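# Remove the necktie from the basket onto the table

## Task

Get the necktie out of the basket so that the whole tie rests on the table; dropping it into place is allowed. All other items must be in the basket, and the basket must sit upright and flat on the table without having been tipped far. At the end both grippers must be open and withdrawn, and the result must hold without any support from the robot.

## Robot and tools

ROBOT. There are two six-joint arms, left_arm and right_arm, each with a two-finger gripper. The names are labels only and do not match the left or right side of any image.

FRAME. Every pose in a result uses one shared scene frame. The origin is on the tabletop midway between the arms, +x points out across the table, +y points toward left_arm's side, and +z points up. Positions are in metres and orientations are quaternions in w,x,y,z order. In a gripper's own axes the fingers extend along +z and close along y. The reported end_effector_position is the point between the finger pads, a little under 1 cm back from the tips. Reported hand positions can be off, and the error grows when the arm is stretched out.

execute_actions. It takes "actions", a list holding zero or one item, plus an optional "pictures" boolean. Images are included unless you set it to false. Three forms exist:
- Read state: {"actions": []}. Nothing new is commanded.
- Move: {"actions": [{"rows": [...], "steps": n}]}. You give 1 to 15 rows and n from 1 to 15 (15 if omitted). Each step lasts 1/30 s. Row k applies on step k, and the final row is reused for any remaining steps.
- Wait: {"actions": [{"steps": n}]} with n up to 300 and no rows. It returns after n steps counted from the previous result, and your reply time counts toward them.

Every row has exactly 14 numbers, always covering both arms. The first seven are left_arm: waist, shoulder, elbow, wrist pitch, wrist yaw, wrist roll, then opening. The next seven are the same for right_arm. To keep one arm still, repeat its current angles from Joint positions. Joint values are absolute target angles in radians, on the same scale Joint positions reports. They are not offsets. The opening is also absolute, from -1 (closed) to +1 (fully open, about 0.087 m between pads).

Stated joint ranges in radians: waist -2.618..3.054, shoulder 0..3.142, elbow 0..3.142, wrist pitch -1.571..1.571, wrist yaw -1.571..1.571, wrist roll -2.094..2.094. The whole call is rejected, and nothing is sent, if a target is more than 0.036 beyond a range end and also farther out than that joint's last reported angle. True ends can sit up to 0.036 either side of the stated ones, and targets past a true end are clipped to it. The line "joint sent to its limit" may refer to an earlier action that is still running. If that line is missing, it does not prove there is room left.

MOTION. On each step a joint's target is held within a fixed lead of its measured angle: 0.202 rad for the waist, 0.258 shoulder, 0.238 elbow, 0.573 wrist pitch, 0.522 wrist yaw and roll. If the targets would shift a gripper more than 70 mm from where it is measured, they are scaled back. Large changes therefore take several steps. Friction can leave a joint up to about 0.031 rad short of its target, and changes smaller than that may not move it. Between calls, including while you write or wait, the arms keep heading for the last row sent. They stop once everything has nearly stopped moving, which includes being blocked, or once a step is HELD. After that, only a new action makes them move on, although fingers already moving finish their motion.

RESULTS. The state line gives left_arm and right_arm poses. Joint positions and Joint velocities list, for each arm, the six joints (rad, rad/s) followed by the pad gap (m, m/s). grip_measured is the measured opening on the command scale. Each gripper has its own fixed error of up to about 1 mm. To hold something, command about 0.02 below grip_measured for a firm grip, or less below it for a lighter one. Pad force is roughly 20 N, and some grippers are weaker. Closing fast can squeeze harder and may force the fingers open again. "joint command not followed" means the clearance check changed or blocked an arm's joint targets on some steps, while the rest of the row still ran. HELD marks steps on which all or part of your row was not sent.

zoom_image. Arguments: "camera" is one of cam_high, cam_low, cam_roll_left, cam_roll_right, cam_left_wrist, cam_right_wrist. "region" is [x0, y0, x1, y1] in pixels of that camera's most recent full image, with (0,0) at the top-left. A region can be at most 504 by 504. All cameras give 504x504 images.

finished_scene. Argument "scene" is the number of the current scene. The call closes that scene permanently, reports whether the goal was met, and gives the next task. Call it only once the tie lies fully on the table, everything else is in the upright basket, and both grippers are open and pulled away.

AVOID. Never let rigid objects leave the table, since that fails the task. Do not tip the basket far. Avoid drops, slips, slams, hard impacts and heavy pushing. Keep the arms from striking or pressing against each other, which can end the scene. Loose objects may occasionally get a brief push from outside. Holding a load heats the motors: a MOTOR HOT warning appears at 75 °C. At 90 °C that arm halts for 10 s, and the halt repeats at 90 °C once 5 minutes have passed. At 100 °C the arm loses its grip and falls. Keep holds short. Smooth, efficient moves and quick completion are preferred.

Each tool is called after "Request:" as name([rows], argument=value, ...), one row to a line, values as JSON.

## Session

Request:
execute_actions(actions=[])

Scene clock: 0.00 s of 5400.00 s.
left_arm: end_effector_position=(+0.3489, +0.2425, +0.3623) grip_measured=+1.000 end_effector_quat_wxyz=(+0.705, +0.040, +0.707, -0.041) | right_arm: end_effector_position=(+0.4113, -0.2757, +0.3571) grip_measured=+0.993 end_effector_quat_wxyz=(+0.703, -0.015, +0.711, +0.011)
Joint positions: left_arm=[-0.016  1.053  1.06  -0.009 -0.003 -0.001  0.087] | right_arm=[-0.011  1.057  1.049 -0.003 -0.009 -0.005  0.087]
Joint velocities: left_arm=[-0.002  0.012  0.017  0.007  0.037  0.007  0.   ] | right_arm=[-0.007 -0.007 -0.002  0.007  0.007  0.007  0.   ]
Motor temperatures (°C, as the motors report them): left_arm=[26 25 31 29 25 25] | right_arm=[24 27 29 26 27 25]

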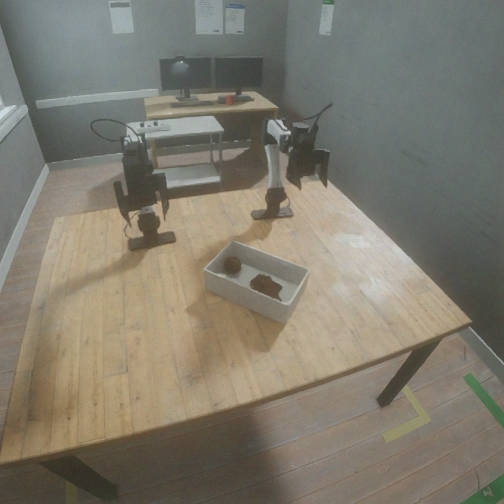

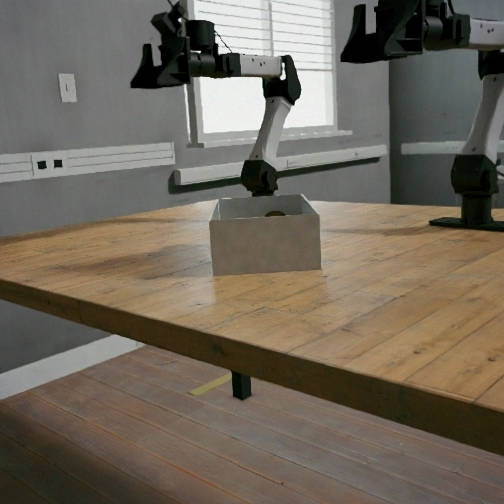

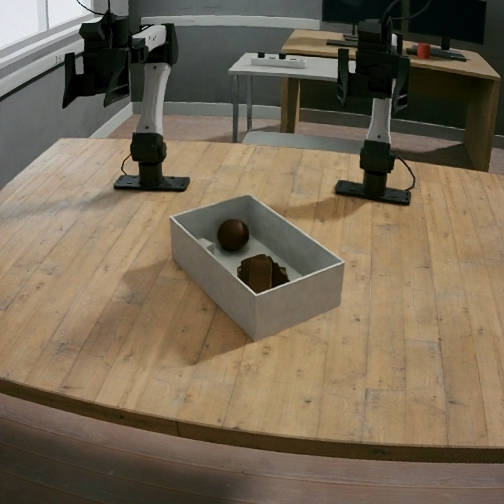

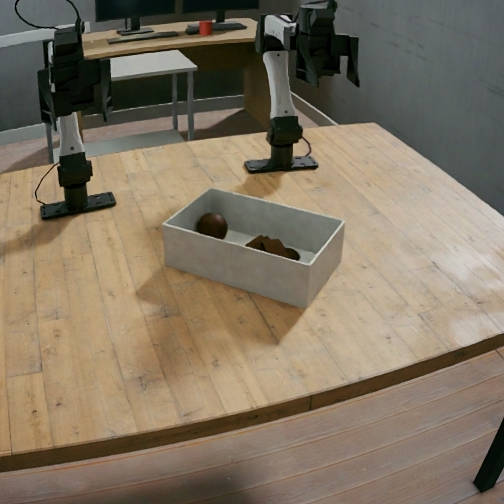

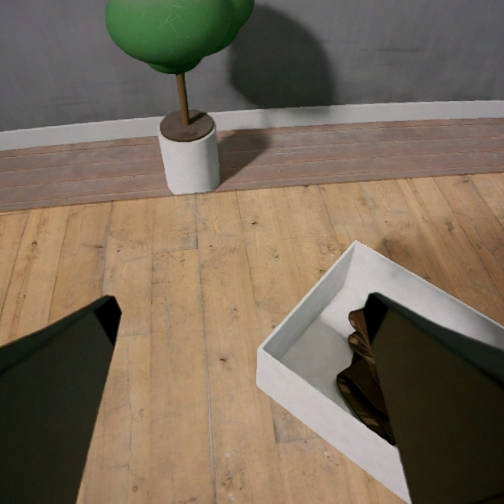

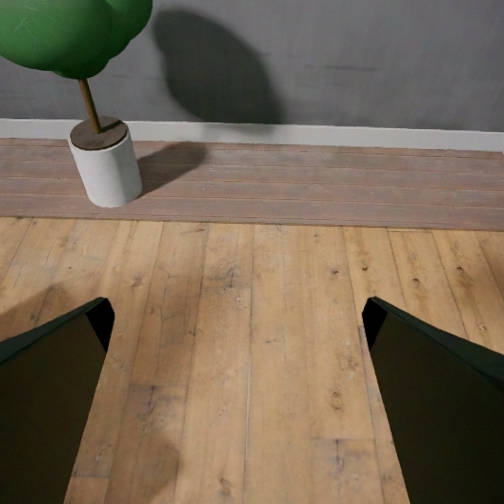

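Request:
execute_actions([
  {"rows":[[-0.016,1.053,1.06,-0.009,0,0,1,0.56,1.9,1.9,-1.1,0,0,1]],"steps":15},
], pictures=false)

Request:
execute_actions([
  {"steps":30},
])

Scene clock: 11.67 s of 5400.00 s.
left_arm: end_effector_position=(+0.3489, +0.2425, +0.3623) grip_measured=+1.000 end_effector_quat_wxyz=(+0.705, +0.040, +0.707, -0.041) | right_arm: end_effector_position=(+0.4066, -0.0241, +0.1906) grip_measured=+0.993 end_effector_quat_wxyz=(+0.292, -0.287, +0.908, +0.092)
Joint positions: left_arm=[-0.016  1.053  1.06  -0.009 -0.003 -0.001  0.087] | right_arm=[ 0.567  1.896  1.871 -0.923 -0.003 -0.005  0.087]
Joint velocities: left_arm=[ 0.002 -0.012 -0.012 -0.037  0.066 -0.007  0.   ] | right_arm=[ 0.286  0.755 -0.002 -0.989 -0.066 -0.066  0.   ]
Motor temperatures (°C, as the motors report them): left_arm=[26 25 32 31 25 25] | right_arm=[24 27 30 29 27 25]
Steps of this call (steps 1 to 90: nothing new was sent; then 8.17 s passed at rest; steps 91 to 105: all 15 steps of this action). Readings (joint positions):
91: left_arm=[-0.016 1.053 1.060 -0.009 -0.003 -0.001] | right_arm=[0.007 1.075 1.081 -0.064 0.002 -0.005]
92: left_arm=[-0.016 1.053 1.060 -0.009 -0.003 -0.001] | right_arm=[0.048 1.119 1.143 -0.139 0.007 -0.005]
94: left_arm=[-0.016 1.053 1.060 -0.009 -0.003 -0.001] | right_arm=[0.143 1.231 1.273 -0.276 0.007 -0.005]
98: left_arm=[-0.016 1.053 1.060 -0.009 -0.003 -0.001] | right_arm=[0.327 1.472 1.513 -0.553 0.007 -0.005]
105: the state above

Scene clock: 12.67 s of 5400.00 s.
left_arm: end_effector_position=(+0.3489, +0.2425, +0.3623) grip_measured=+1.000 end_effector_quat_wxyz=(+0.705, +0.040, +0.707, -0.041) | right_arm: end_effector_position=(+0.3765, -0.0431, +0.1724) grip_measured=+0.993 end_effector_quat_wxyz=(+0.214, -0.295, +0.929, +0.069)
Joint positions: left_arm=[-0.016  1.053  1.06  -0.009 -0.003 -0.001  0.087] | right_arm=[ 0.57   1.913  1.884 -1.089 -0.005 -0.005  0.087]
Joint velocities: left_arm=[ 0.007 -0.012 -0.027  0.007 -0.037 -0.022  0.   ] | right_arm=[ 0.017 -0.007  0.002  0.037  0.037 -0.081 -0.001]
Motor temperatures (°C, as the motors report them): left_arm=[26 25 32 31 25 25] | right_arm=[24 27 31 29 27 25]
Steps of this call (steps 1 to 30: the robot went on to your last target). Readings (joint positions):
1: left_arm=[-0.016 1.053 1.060 -0.009 -0.003 -0.001] | right_arm=[0.573 1.918 1.871 -0.960 -0.005 -0.005]
2: left_arm=[-0.016 1.053 1.060 -0.009 -0.003 -0.001] | right_arm=[0.573 1.931 1.871 -0.993 -0.005 -0.005]
4: left_arm=[-0.016 1.053 1.060 -0.009 -0.003 -0.001] | right_arm=[0.571 1.937 1.871 -1.039 -0.005 -0.005]
8: left_arm=[-0.016 1.053 1.060 -0.009 -0.003 -0.001] | right_arm=[0.570 1.920 1.877 -1.073 -0.005 -0.005]
30: the state above
All arms were judged still, so your last target was given up. Only a new action makes them travel on or press farther. Fingers that are still opening or closing keep moving.

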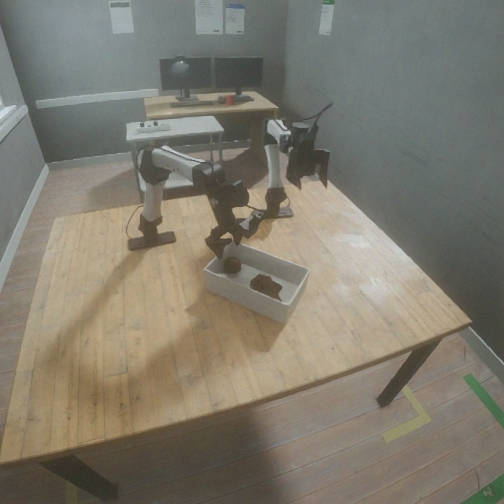

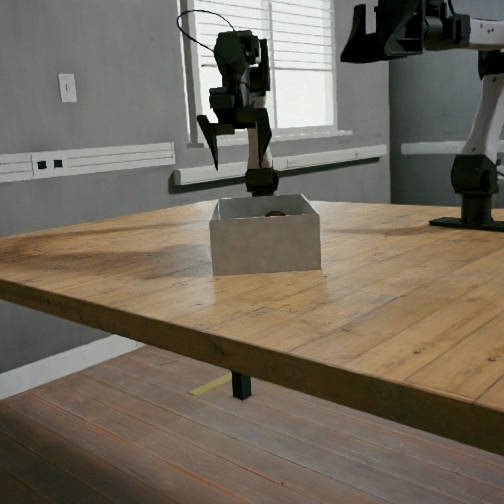

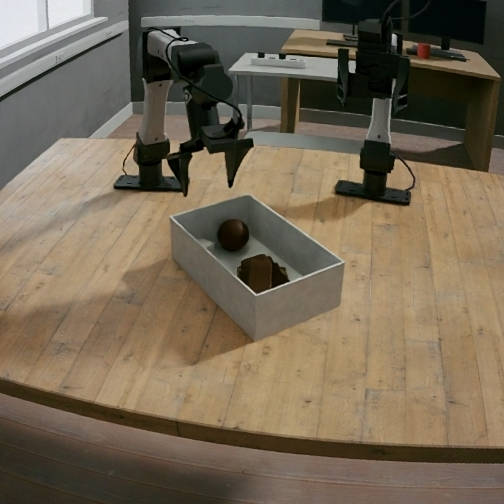

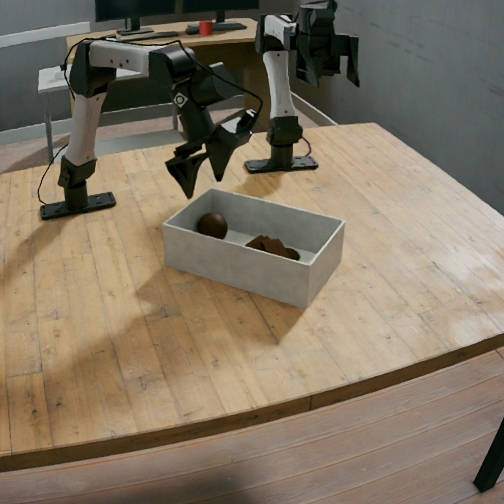

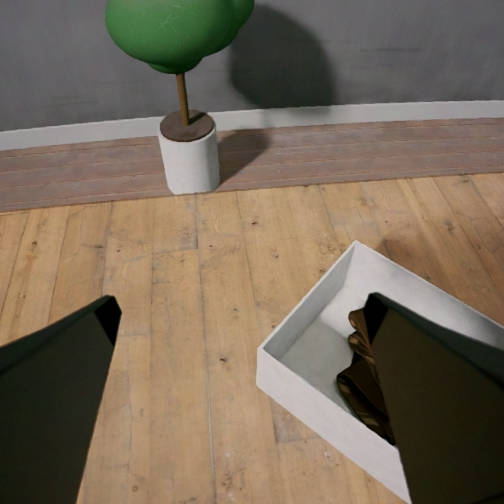

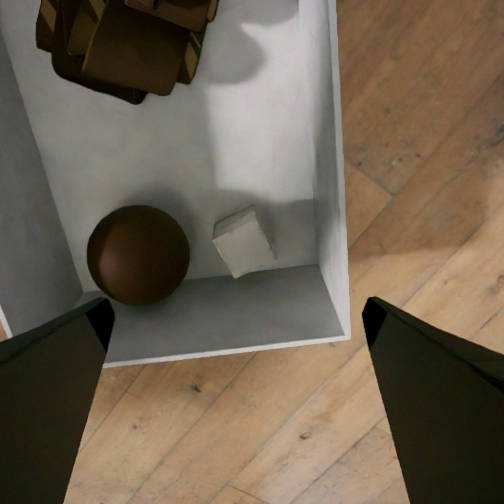

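Request:
execute_actions([
  {"rows":[[-0.35,1.9,1.9,-1.1,0,0,1,0,1.05,1.05,0,0,0,1]],"steps":15},
], pictures=false)

Request:
execute_actions([
  {"steps":30},
])

Scene clock: 17.83 s of 5400.00 s.
left_arm: end_effector_position=(+0.3810, +0.0874, +0.1880) grip_measured=+1.000 end_effector_quat_wxyz=(+0.287, +0.213, +0.932, -0.066) | right_arm: end_effector_position=(+0.4128, -0.2746, +0.3082) grip_measured=+0.993 end_effector_quat_wxyz=(+0.627, -0.015, +0.779, +0.008)
Joint positions: left_arm=[-0.348  1.904  1.882 -0.95  -0.    -0.002  0.087] | right_arm=[-0.001  1.118  1.084 -0.182  0.008 -0.005  0.087]
Joint velocities: left_arm=[-0.007  0.686 -0.007 -1.033  0.022 -0.051  0.   ] | right_arm=[-0.242 -1.663 -0.676  0.828  0.095 -0.066 -0.001]
Motor temperatures (°C, as the motors report them): left_arm=[26 25 33 32 25 25] | right_arm=[24 29 31 29 27 25]
Steps of this call (steps 1 to 90: nothing new was sent; then 1.67 s passed at rest; steps 91 to 105: all 15 steps of this action). Readings (joint positions):
91: left_arm=[-0.033 1.072 1.093 -0.069 -0.013 -0.002] | right_arm=[0.560 1.892 1.849 -1.035 -0.009 -0.005]
92: left_arm=[-0.074 1.115 1.155 -0.140 -0.016 -0.002] | right_arm=[0.539 1.855 1.789 -0.963 -0.014 -0.005]
94: left_arm=[-0.168 1.223 1.284 -0.269 -0.015 -0.002] | right_arm=[0.467 1.768 1.678 -0.837 -0.014 -0.005]
98: left_arm=[-0.314 1.489 1.580 -0.597 -0.006 -0.002] | right_arm=[0.288 1.570 1.473 -0.573 -0.012 -0.005]
105: the state above

Scene clock: 18.83 s of 5400.00 s.
left_arm: end_effector_position=(+0.3545, +0.1002, +0.1787) grip_measured=+1.000 end_effector_quat_wxyz=(+0.232, +0.216, +0.947, -0.053) | right_arm: end_effector_position=(+0.4048, -0.2760, +0.3726) grip_measured=+0.993 end_effector_quat_wxyz=(+0.714, -0.012, +0.700, +0.009)
Joint positions: left_arm=[-0.348  1.899  1.882 -1.074 -0.    -0.002  0.087] | right_arm=[-0.004  1.035  1.071 -0.016  0.007 -0.005  0.087]
Joint velocities: left_arm=[-0.002  0.017 -0.017 -0.022 -0.037 -0.022  0.   ] | right_arm=[-0.002 -0.022 -0.012 -0.066  0.051 -0.051  0.   ]
Motor temperatures (°C, as the motors report them): left_arm=[26 26 33 32 25 25] | right_arm=[24 29 31 29 27 25]
Steps of this call (steps 1 to 30: the robot went on to your last target). Readings (joint positions):
1: left_arm=[-0.348 1.923 1.882 -0.982 -0.000 -0.002] | right_arm=[-0.004 1.073 1.072 -0.153 0.009 -0.005]
2: left_arm=[-0.348 1.932 1.882 -1.007 -0.000 -0.002] | right_arm=[-0.004 1.047 1.071 -0.120 0.008 -0.005]
4: left_arm=[-0.348 1.929 1.882 -1.038 -0.000 -0.002] | right_arm=[-0.004 1.027 1.071 -0.060 0.007 -0.005]
8: left_arm=[-0.348 1.905 1.882 -1.061 -0.000 -0.002] | right_arm=[-0.004 1.033 1.071 -0.029 0.007 -0.005]
30: the state above
All arms were judged still, so your last target was given up. Only a new action makes them travel on or press farther. Fingers that are still opening or closing keep moving.

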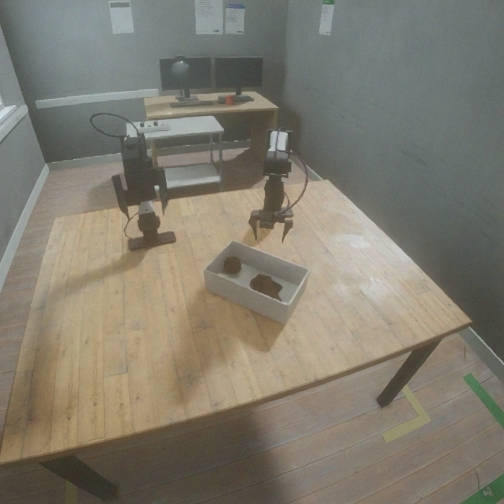

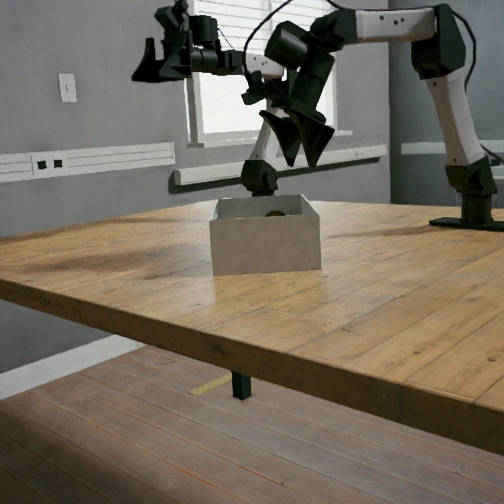

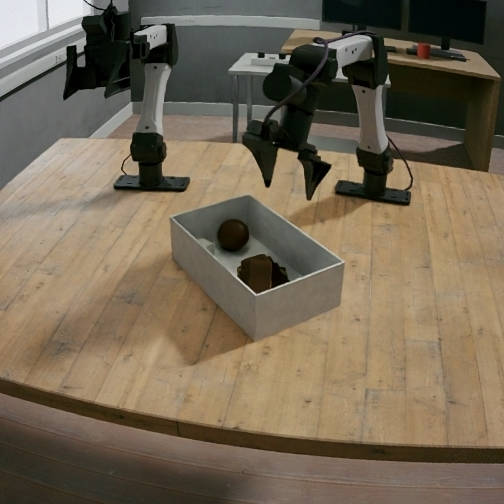

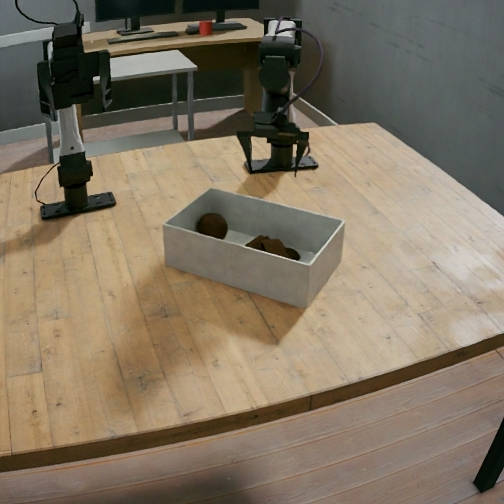

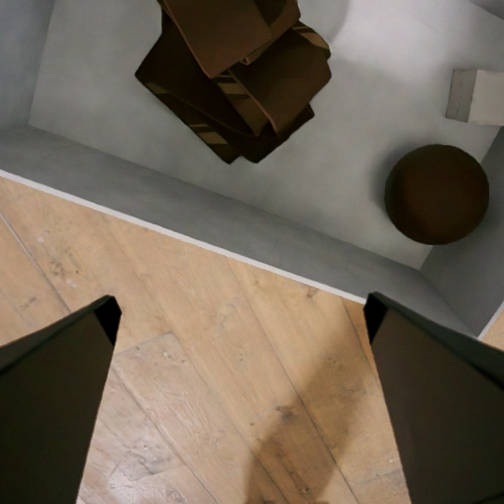

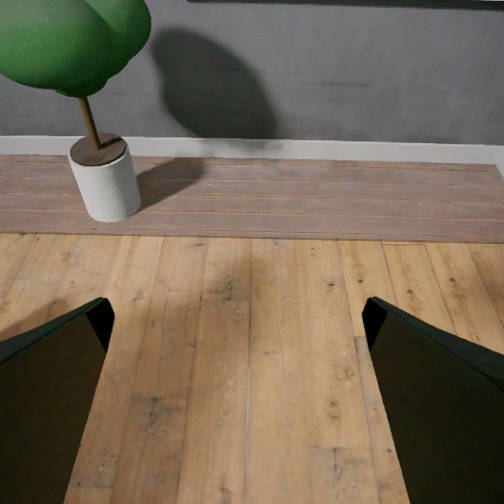

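Request:
execute_actions([
  {"rows":[[-0.35,2.26,2.16,-0.7,0,0,1,0,1.05,1.05,0,0,0,1]],"steps":15},
], pictures=false)

Request:
execute_actions([
  {"steps":25},
])

Scene clock: 23.27 s of 5400.00 s.
left_arm: end_effector_position=(+0.4824, +0.0383, +0.1267) grip_measured=+1.000 end_effector_quat_wxyz=(+0.337, +0.209, +0.915, -0.078) | right_arm: end_effector_position=(+0.4048, -0.2760, +0.3726) grip_measured=+0.993 end_effector_quat_wxyz=(+0.714, -0.012, +0.700, +0.009)
Joint positions: left_arm=[-0.348  2.273  2.147 -0.737 -0.    -0.002  0.087] | right_arm=[-0.004  1.035  1.071 -0.016  0.007 -0.005  0.087]
Joint velocities: left_arm=[ 0.007 -0.115 -0.017  0.256 -0.007  0.022  0.   ] | right_arm=[-0.022 -0.002 -0.002  0.007  0.037 -0.051 -0.   ]
Motor temperatures (°C, as the motors report them): left_arm=[26 27 34 31 25 25] | right_arm=[24 28 31 30 27 25]
Steps of this call (steps 1 to 90: nothing new was sent; then 0.93 s passed at rest; steps 91 to 105: all 15 steps of this action). Readings (joint positions):
91: left_arm=[-0.348 1.915 1.905 -1.070 -0.000 -0.002] | right_arm=[-0.004 1.035 1.071 -0.016 0.007 -0.005]
92: left_arm=[-0.348 1.948 1.953 -1.040 -0.000 -0.002] | right_arm=[-0.004 1.035 1.071 -0.016 0.007 -0.005]
94: left_arm=[-0.348 2.028 2.046 -0.956 -0.000 -0.002] | right_arm=[-0.004 1.035 1.071 -0.016 0.007 -0.005]
98: left_arm=[-0.348 2.189 2.145 -0.795 -0.000 -0.002] | right_arm=[-0.004 1.035 1.071 -0.016 0.007 -0.005]
105: the state above

Scene clock: 24.10 s of 5400.00 s.
left_arm: end_effector_position=(+0.4882, +0.0355, +0.1385) grip_measured=+1.000 end_effector_quat_wxyz=(+0.358, +0.207, +0.907, -0.082) | right_arm: end_effector_position=(+0.4048, -0.2760, +0.3726) grip_measured=+0.993 end_effector_quat_wxyz=(+0.714, -0.012, +0.700, +0.009)
Joint positions: left_arm=[-0.348  2.26   2.147 -0.707 -0.    -0.002  0.087] | right_arm=[-0.004  1.035  1.071 -0.016  0.007 -0.005  0.087]
Joint velocities: left_arm=[-0.007 -0.012  0.002  0.022 -0.037  0.022  0.   ] | right_arm=[-0.012 -0.007  0.012  0.022 -0.007 -0.007 -0.   ]
Motor temperatures (°C, as the motors report them): left_arm=[26 28 34 32 25 25] | right_arm=[24 28 31 30 27 25]
Steps of this call (steps 1 to 25: the robot went on to your last target). Readings (joint positions):
1: left_arm=[-0.348 2.270 2.147 -0.731 -0.000 -0.002] | right_arm=[-0.004 1.035 1.071 -0.016 0.007 -0.005]
2: left_arm=[-0.348 2.267 2.147 -0.726 -0.000 -0.002] | right_arm=[-0.004 1.035 1.071 -0.016 0.007 -0.005]
4: left_arm=[-0.348 2.262 2.147 -0.717 -0.000 -0.002] | right_arm=[-0.004 1.035 1.071 -0.016 0.007 -0.005]
8: left_arm=[-0.348 2.260 2.147 -0.708 -0.000 -0.002] | right_arm=[-0.004 1.035 1.071 -0.016 0.007 -0.005]
25: the state above

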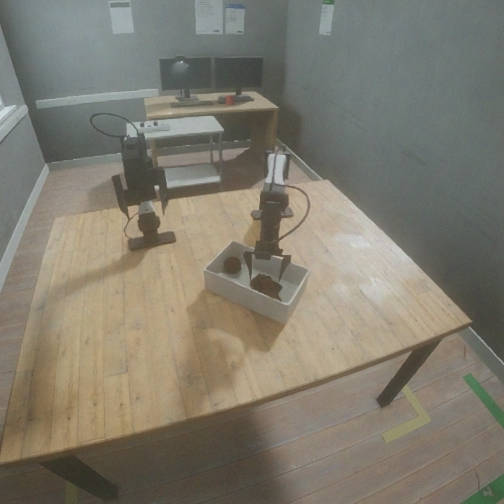

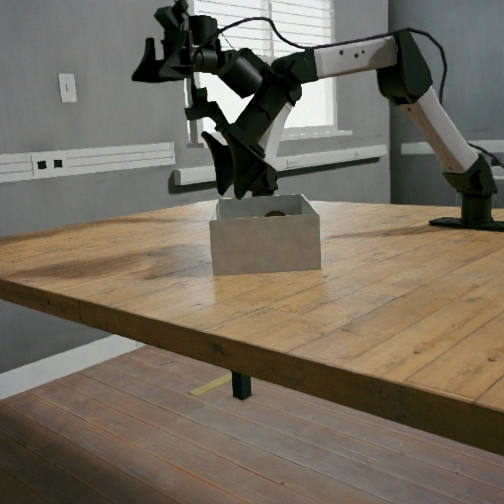

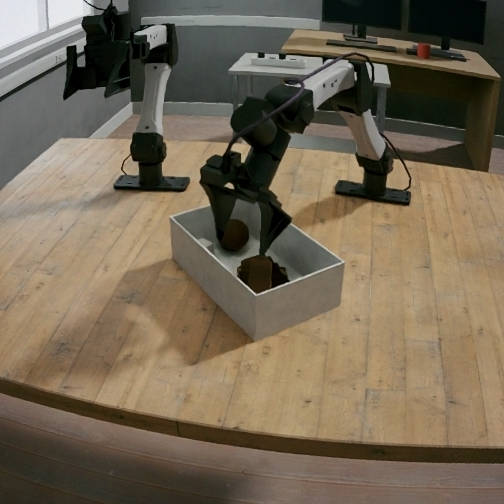

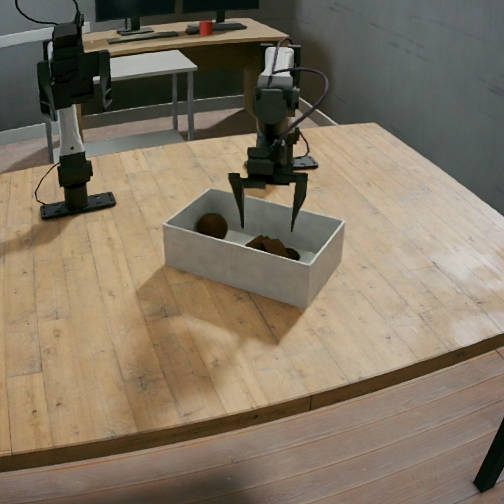

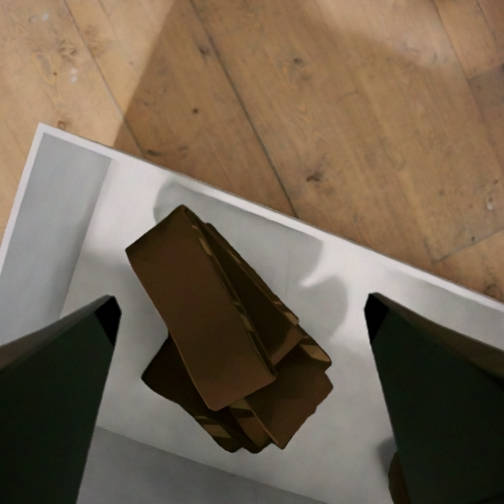

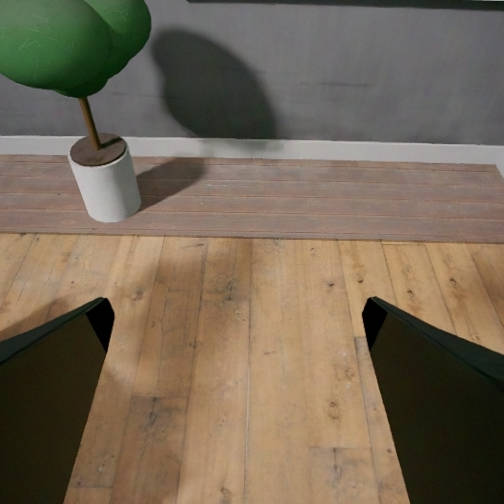

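Request:
execute_actions([
  {"rows":[[-0.35,2.47,2.24,-0.67,0,0,1,0,1.05,1.05,0,0,0,1]],"steps":15},
], pictures=false)

Request:
execute_actions([
  {"steps":20},
])

Scene clock: 29.33 s of 5400.00 s.
left_arm: end_effector_position=(+0.5189, +0.0171, +0.0944) grip_measured=+1.000 end_effector_quat_wxyz=(+0.362, +0.203, +0.905, -0.093) | right_arm: end_effector_position=(+0.4048, -0.2760, +0.3726) grip_measured=+0.993 end_effector_quat_wxyz=(+0.714, -0.012, +0.700, +0.009)
Joint positions: left_arm=[-0.348  2.422  2.244 -0.625  0.014 -0.016  0.087] | right_arm=[-0.004  1.035  1.071 -0.016  0.007 -0.005  0.087]
Joint velocities: left_arm=[ 0.012 -0.002 -0.012  0.007 -0.007  0.051  0.   ] | right_arm=[-0.027  0.002 -0.017 -0.037  0.007 -0.022 -0.001]
Motor temperatures (°C, as the motors report them): left_arm=[26 30 35 32 25 25] | right_arm=[24 28 32 31 27 25]
Steps of this call (steps 1 to 15: the robot went on to your last target; steps 16 to 110: nothing new was sent; then 1.07 s passed at rest; steps 111 to 125: all 15 steps of this action). Readings (joint positions):
111: left_arm=[-0.348 2.277 2.166 -0.710 -0.000 -0.002] | right_arm=[-0.004 1.035 1.071 -0.016 0.007 -0.005]
112: left_arm=[-0.348 2.308 2.202 -0.695 -0.000 -0.002] | right_arm=[-0.004 1.035 1.071 -0.016 0.007 -0.005]
114: left_arm=[-0.348 2.371 2.237 -0.666 -0.000 -0.002] | right_arm=[-0.004 1.035 1.071 -0.016 0.007 -0.005]
118: left_arm=[-0.348 2.422 2.244 -0.625 0.013 -0.016] | right_arm=[-0.004 1.035 1.071 -0.016 0.007 -0.005]
125: the state above

Scene clock: 30.00 s of 5400.00 s.
left_arm: end_effector_position=(+0.5189, +0.0171, +0.0944) grip_measured=+1.000 end_effector_quat_wxyz=(+0.362, +0.203, +0.905, -0.093) | right_arm: end_effector_position=(+0.4048, -0.2760, +0.3726) grip_measured=+0.993 end_effector_quat_wxyz=(+0.714, -0.012, +0.700, +0.009)
Joint positions: left_arm=[-0.348  2.422  2.244 -0.625  0.014 -0.016  0.087] | right_arm=[-0.004  1.035  1.071 -0.016  0.007 -0.005  0.087]
Joint velocities: left_arm=[-0.002  0.007  0.002 -0.022 -0.022 -0.022  0.   ] | right_arm=[-0.007 -0.002  0.012 -0.037  0.007  0.007 -0.001]
Motor temperatures (°C, as the motors report them): left_arm=[26 31 35 32 25 25] | right_arm=[24 28 32 31 27 25]
Steps of this call (steps 1 to 15: the robot went on to your last target; steps 16 to 20: nothing new was sent). Readings (joint positions):
1: left_arm=[-0.348 2.422 2.244 -0.625 0.014 -0.016] | right_arm=[-0.004 1.035 1.071 -0.016 0.007 -0.005]
2: left_arm=[-0.348 2.422 2.244 -0.625 0.014 -0.016] | right_arm=[-0.004 1.035 1.071 -0.016 0.007 -0.005]
4: left_arm=[-0.348 2.422 2.244 -0.625 0.014 -0.016] | right_arm=[-0.004 1.035 1.071 -0.016 0.007 -0.005]
8: left_arm=[-0.348 2.422 2.244 -0.625 0.014 -0.016] | right_arm=[-0.004 1.035 1.071 -0.016 0.007 -0.005]
20: the state above
All arms were judged still, so your last target was given up. Only a new action makes them travel on or press farther. Fingers that are still opening or closing keep moving.

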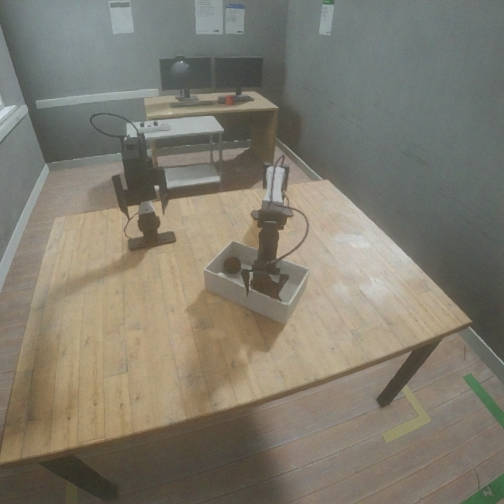

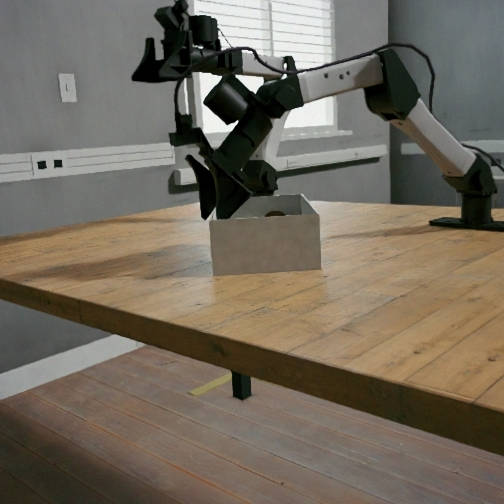

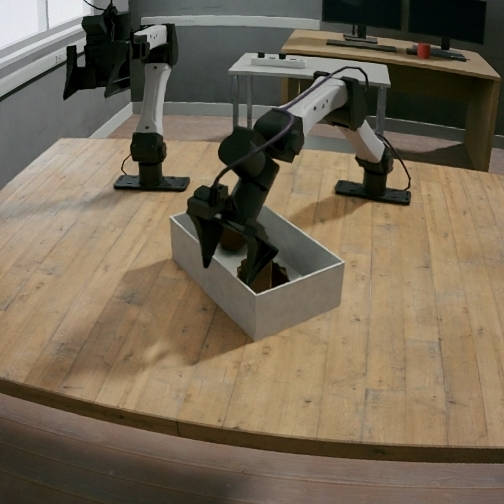

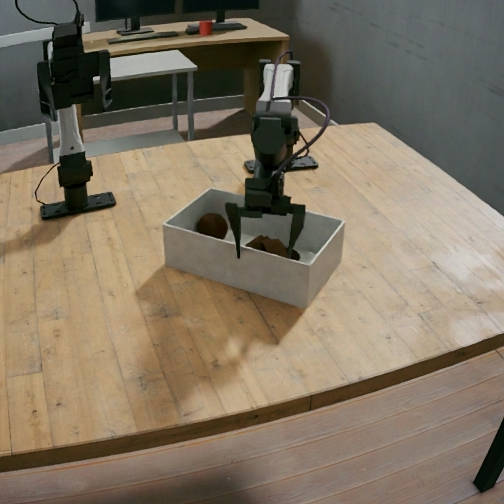

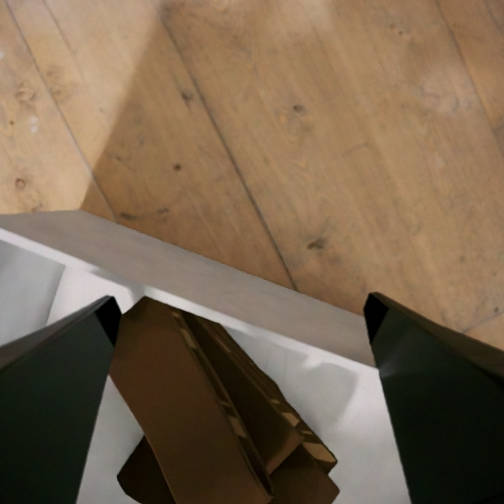

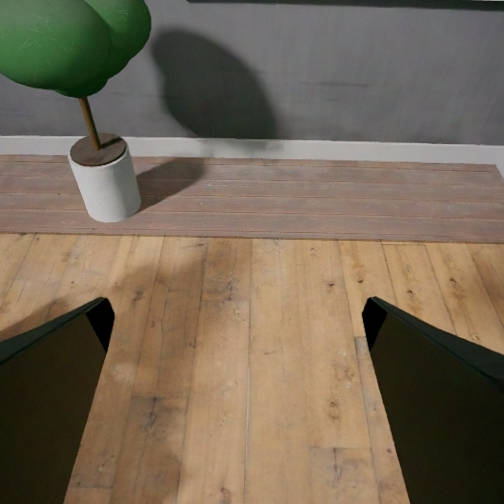

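Request:
execute_actions([
  {"rows":[[-0.32,2.24,2.22,-0.98,0,0.4,0.5,0,1.05,1.05,0,0,0,1]],"steps":15},
], pictures=false)

Request:
execute_actions([
  {"steps":20},
])

Scene clock: 33.33 s of 5400.00 s.
left_arm: end_effector_position=(+0.4675, +0.0726, +0.1689) grip_measured=+0.500 end_effector_quat_wxyz=(+0.323, +0.372, +0.870, -0.014) | right_arm: end_effector_position=(+0.4048, -0.2760, +0.3726) grip_measured=+0.993 end_effector_quat_wxyz=(+0.714, -0.012, +0.700, +0.009)
Joint positions: left_arm=[-0.328  2.211  2.23  -0.932  0.009  0.373  0.066] | right_arm=[-0.004  1.035  1.071 -0.016  0.007 -0.005  0.087]
Joint velocities: left_arm=[-0.007  0.115 -0.007 -0.154  0.022  0.139 -0.   ] | right_arm=[ 0.012 -0.012 -0.007 -0.095  0.037 -0.022  0.   ]
Motor temperatures (°C, as the motors report them): left_arm=[26 32 35 31 25 25] | right_arm=[24 28 32 32 27 25]
Steps of this call (steps 1 to 85: nothing new was sent; steps 86 to 100: all 15 steps of this action). Readings (joint positions):
86: left_arm=[-0.348 2.409 2.243 -0.638 0.024 0.018] | right_arm=[-0.004 1.035 1.071 -0.016 0.007 -0.005]
87: left_arm=[-0.348 2.389 2.238 -0.683 0.018 0.056] | right_arm=[-0.004 1.035 1.071 -0.016 0.007 -0.005]
89: left_arm=[-0.345 2.331 2.230 -0.781 0.017 0.159] | right_arm=[-0.004 1.035 1.071 -0.016 0.007 -0.005]
93: left_arm=[-0.332 2.222 2.230 -0.879 0.012 0.298] | right_arm=[-0.004 1.035 1.071 -0.016 0.007 -0.005]
100: the state above

Scene clock: 34.00 s of 5400.00 s.
left_arm: end_effector_position=(+0.4643, +0.0749, +0.1625) grip_measured=+0.500 end_effector_quat_wxyz=(+0.310, +0.382, +0.871, -0.010) | right_arm: end_effector_position=(+0.4048, -0.2760, +0.3726) grip_measured=+0.993 end_effector_quat_wxyz=(+0.714, -0.012, +0.700, +0.009)
Joint positions: left_arm=[-0.328  2.219  2.23  -0.953  0.009  0.392  0.066] | right_arm=[-0.004  1.035  1.071 -0.016  0.007 -0.005  0.087]
Joint velocities: left_arm=[-0.007 -0.012  0.002 -0.037  0.022  0.022 -0.001] | right_arm=[ 0.007 -0.007  0.007 -0.051 -0.051 -0.066 -0.   ]
Motor temperatures (°C, as the motors report them): left_arm=[26 32 35 31 25 25] | right_arm=[24 28 32 32 27 25]
Steps of this call (steps 1 to 20: the robot went on to your last target). Readings (joint positions):
1: left_arm=[-0.328 2.214 2.230 -0.937 0.009 0.377] | right_arm=[-0.004 1.035 1.071 -0.016 0.007 -0.005]
2: left_arm=[-0.328 2.216 2.230 -0.941 0.009 0.380] | right_arm=[-0.004 1.035 1.071 -0.016 0.007 -0.005]
4: left_arm=[-0.328 2.219 2.230 -0.947 0.009 0.384] | right_arm=[-0.004 1.035 1.071 -0.016 0.007 -0.005]
8: left_arm=[-0.328 2.219 2.230 -0.950 0.009 0.389] | right_arm=[-0.004 1.035 1.071 -0.016 0.007 -0.005]
20: the state above

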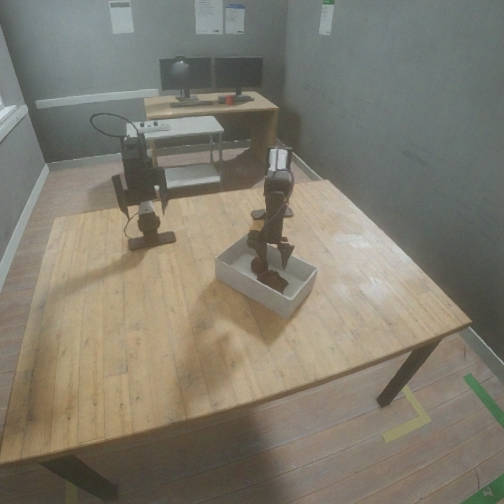

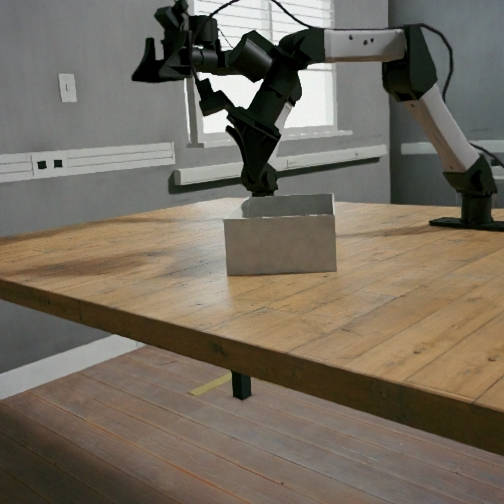

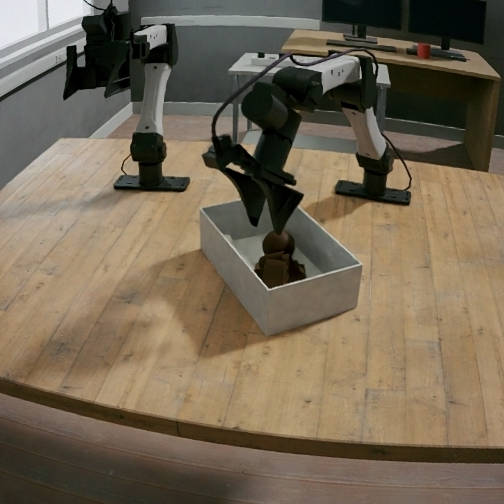

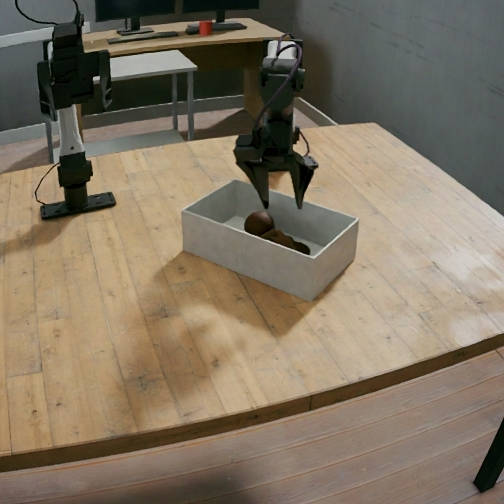

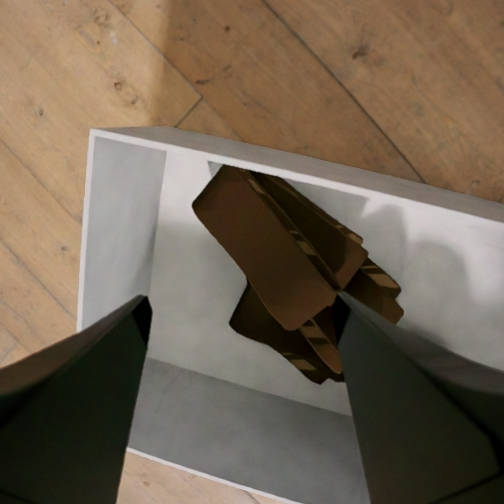

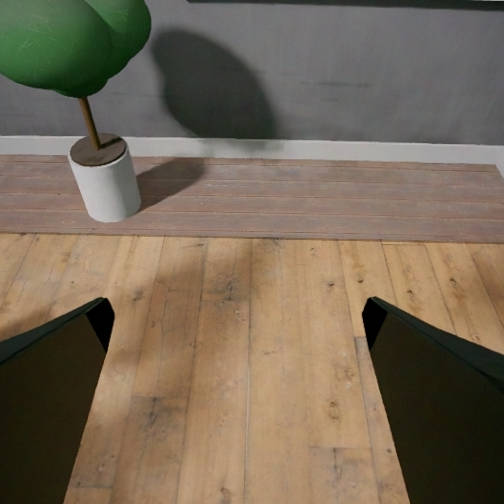

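Request:
execute_actions([
  {"rows":[[-0.33,2.24,2.22,-0.98,0,-0.45,0.6,0,1.05,1.05,0,0,0,1],[-0.33,2.24,2.22,-0.98,0,-0.45,0.6,0,1.05,1.05,0,0,0,1],[-0.33,2.24,2.22,-0.98,0,-0.45,0.6,0,1.05,1.05,0,0,0,1],[-0.33,2.24,2.22,-0.98,0,-0.45,0.6,0,1.05,1.05,0,0,0,1],[-0.33,2.24,2.22,-0.98,0,-0.45,0.6,0,1.05,1.05,0,0,0,1],[-0.33,2.24,2.22,-0.98,0,-0.45,0.6,0,1.05,1.05,0,0,0,1],[-0.33,2.38,2.25,-1.0,0,-0.45,0.6,0,1.05,1.05,0,0,0,1]],"steps":15},
], pictures=false)

Request:
execute_actions([
  {"steps":20},
])

Scene clock: 37.97 s of 5400.00 s.
left_arm: end_effector_position=(+0.4557, +0.0415, +0.0912) grip_measured=+0.600 end_effector_quat_wxyz=(+0.222, +0.010, +0.969, -0.108) | right_arm: end_effector_position=(+0.4048, -0.2760, +0.3726) grip_measured=+0.993 end_effector_quat_wxyz=(+0.714, -0.012, +0.700, +0.009)
Joint positions: left_arm=[-0.328  2.373  2.258 -0.957  0.016 -0.415  0.07 ] | right_arm=[-0.004  1.035  1.071 -0.016  0.007 -0.005  0.087]
Joint velocities: left_arm=[-0.007  0.002 -0.007 -0.066 -0.022 -0.3    0.001] | right_arm=[-0.002  0.002 -0.007 -0.051  0.022 -0.007  0.001]
Motor temperatures (°C, as the motors report them): left_arm=[26 33 35 31 25 25] | right_arm=[24 27 32 32 27 25]
Steps of this call (steps 1 to 15: the robot went on to your last target; steps 16 to 104: nothing new was sent; steps 105 to 119: all 15 steps of this action). Readings (joint positions):
105: left_arm=[-0.328 2.219 2.230 -0.953 0.008 0.314] | right_arm=[-0.004 1.035 1.071 -0.016 0.007 -0.005]
106: left_arm=[-0.328 2.219 2.230 -0.953 0.008 0.214] | right_arm=[-0.004 1.035 1.071 -0.016 0.007 -0.005]
108: left_arm=[-0.328 2.219 2.230 -0.953 0.008 0.016] | right_arm=[-0.004 1.035 1.071 -0.016 0.007 -0.005]
112: left_arm=[-0.328 2.249 2.251 -0.956 0.007 -0.253] | right_arm=[-0.004 1.035 1.071 -0.016 0.007 -0.005]
119: the state above

Scene clock: 38.63 s of 5400.00 s.
left_arm: end_effector_position=(+0.4549, +0.0416, +0.0913) grip_measured=+0.600 end_effector_quat_wxyz=(+0.219, -0.006, +0.970, -0.108) | right_arm: end_effector_position=(+0.4048, -0.2760, +0.3726) grip_measured=+0.993 end_effector_quat_wxyz=(+0.714, -0.012, +0.700, +0.009)
Joint positions: left_arm=[-0.328  2.372  2.258 -0.963  0.011 -0.446  0.07 ] | right_arm=[-0.004  1.035  1.071 -0.016  0.007 -0.005  0.087]
Joint velocities: left_arm=[-0.002 -0.002 -0.002  0.037  0.007  0.037 -0.001] | right_arm=[-0.012 -0.007 -0.002  0.051  0.022 -0.022 -0.   ]
Motor temperatures (°C, as the motors report them): left_arm=[26 33 35 31 25 25] | right_arm=[24 27 32 32 27 25]
Steps of this call (steps 1 to 20: the robot went on to your last target). Readings (joint positions):
1: left_arm=[-0.328 2.373 2.258 -0.957 0.016 -0.422] | right_arm=[-0.004 1.035 1.071 -0.016 0.007 -0.005]
2: left_arm=[-0.328 2.372 2.258 -0.958 0.014 -0.426] | right_arm=[-0.004 1.035 1.071 -0.016 0.007 -0.005]
4: left_arm=[-0.328 2.372 2.258 -0.960 0.013 -0.434] | right_arm=[-0.004 1.035 1.071 -0.016 0.007 -0.005]
8: left_arm=[-0.328 2.372 2.258 -0.961 0.012 -0.441] | right_arm=[-0.004 1.035 1.071 -0.016 0.007 -0.005]
20: the state above

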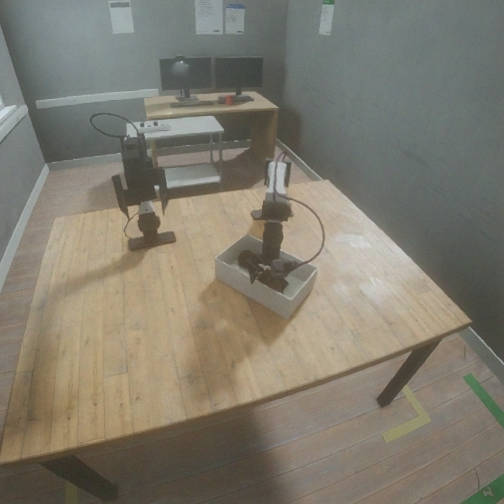

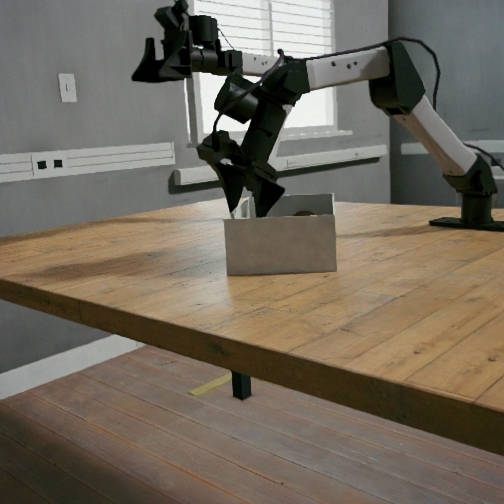

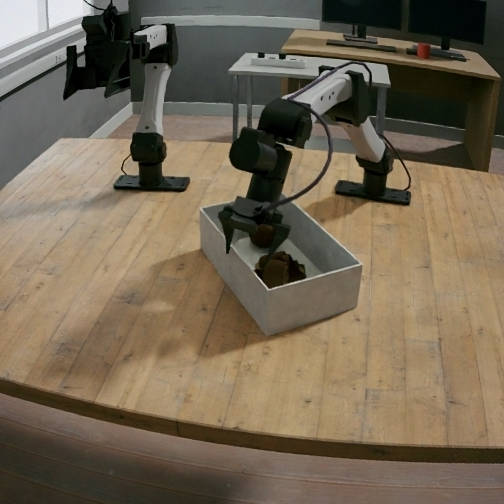

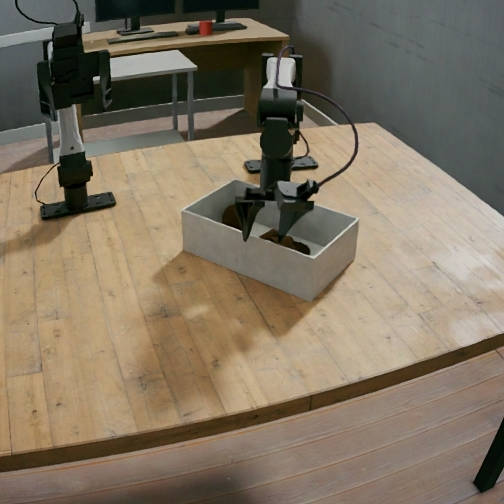

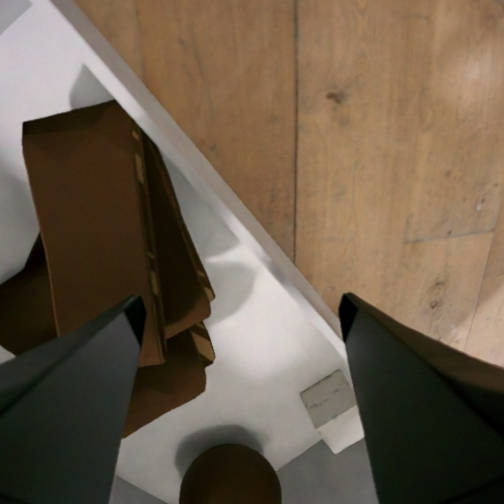

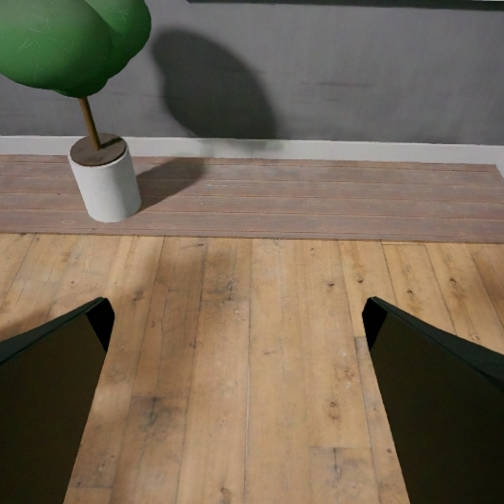

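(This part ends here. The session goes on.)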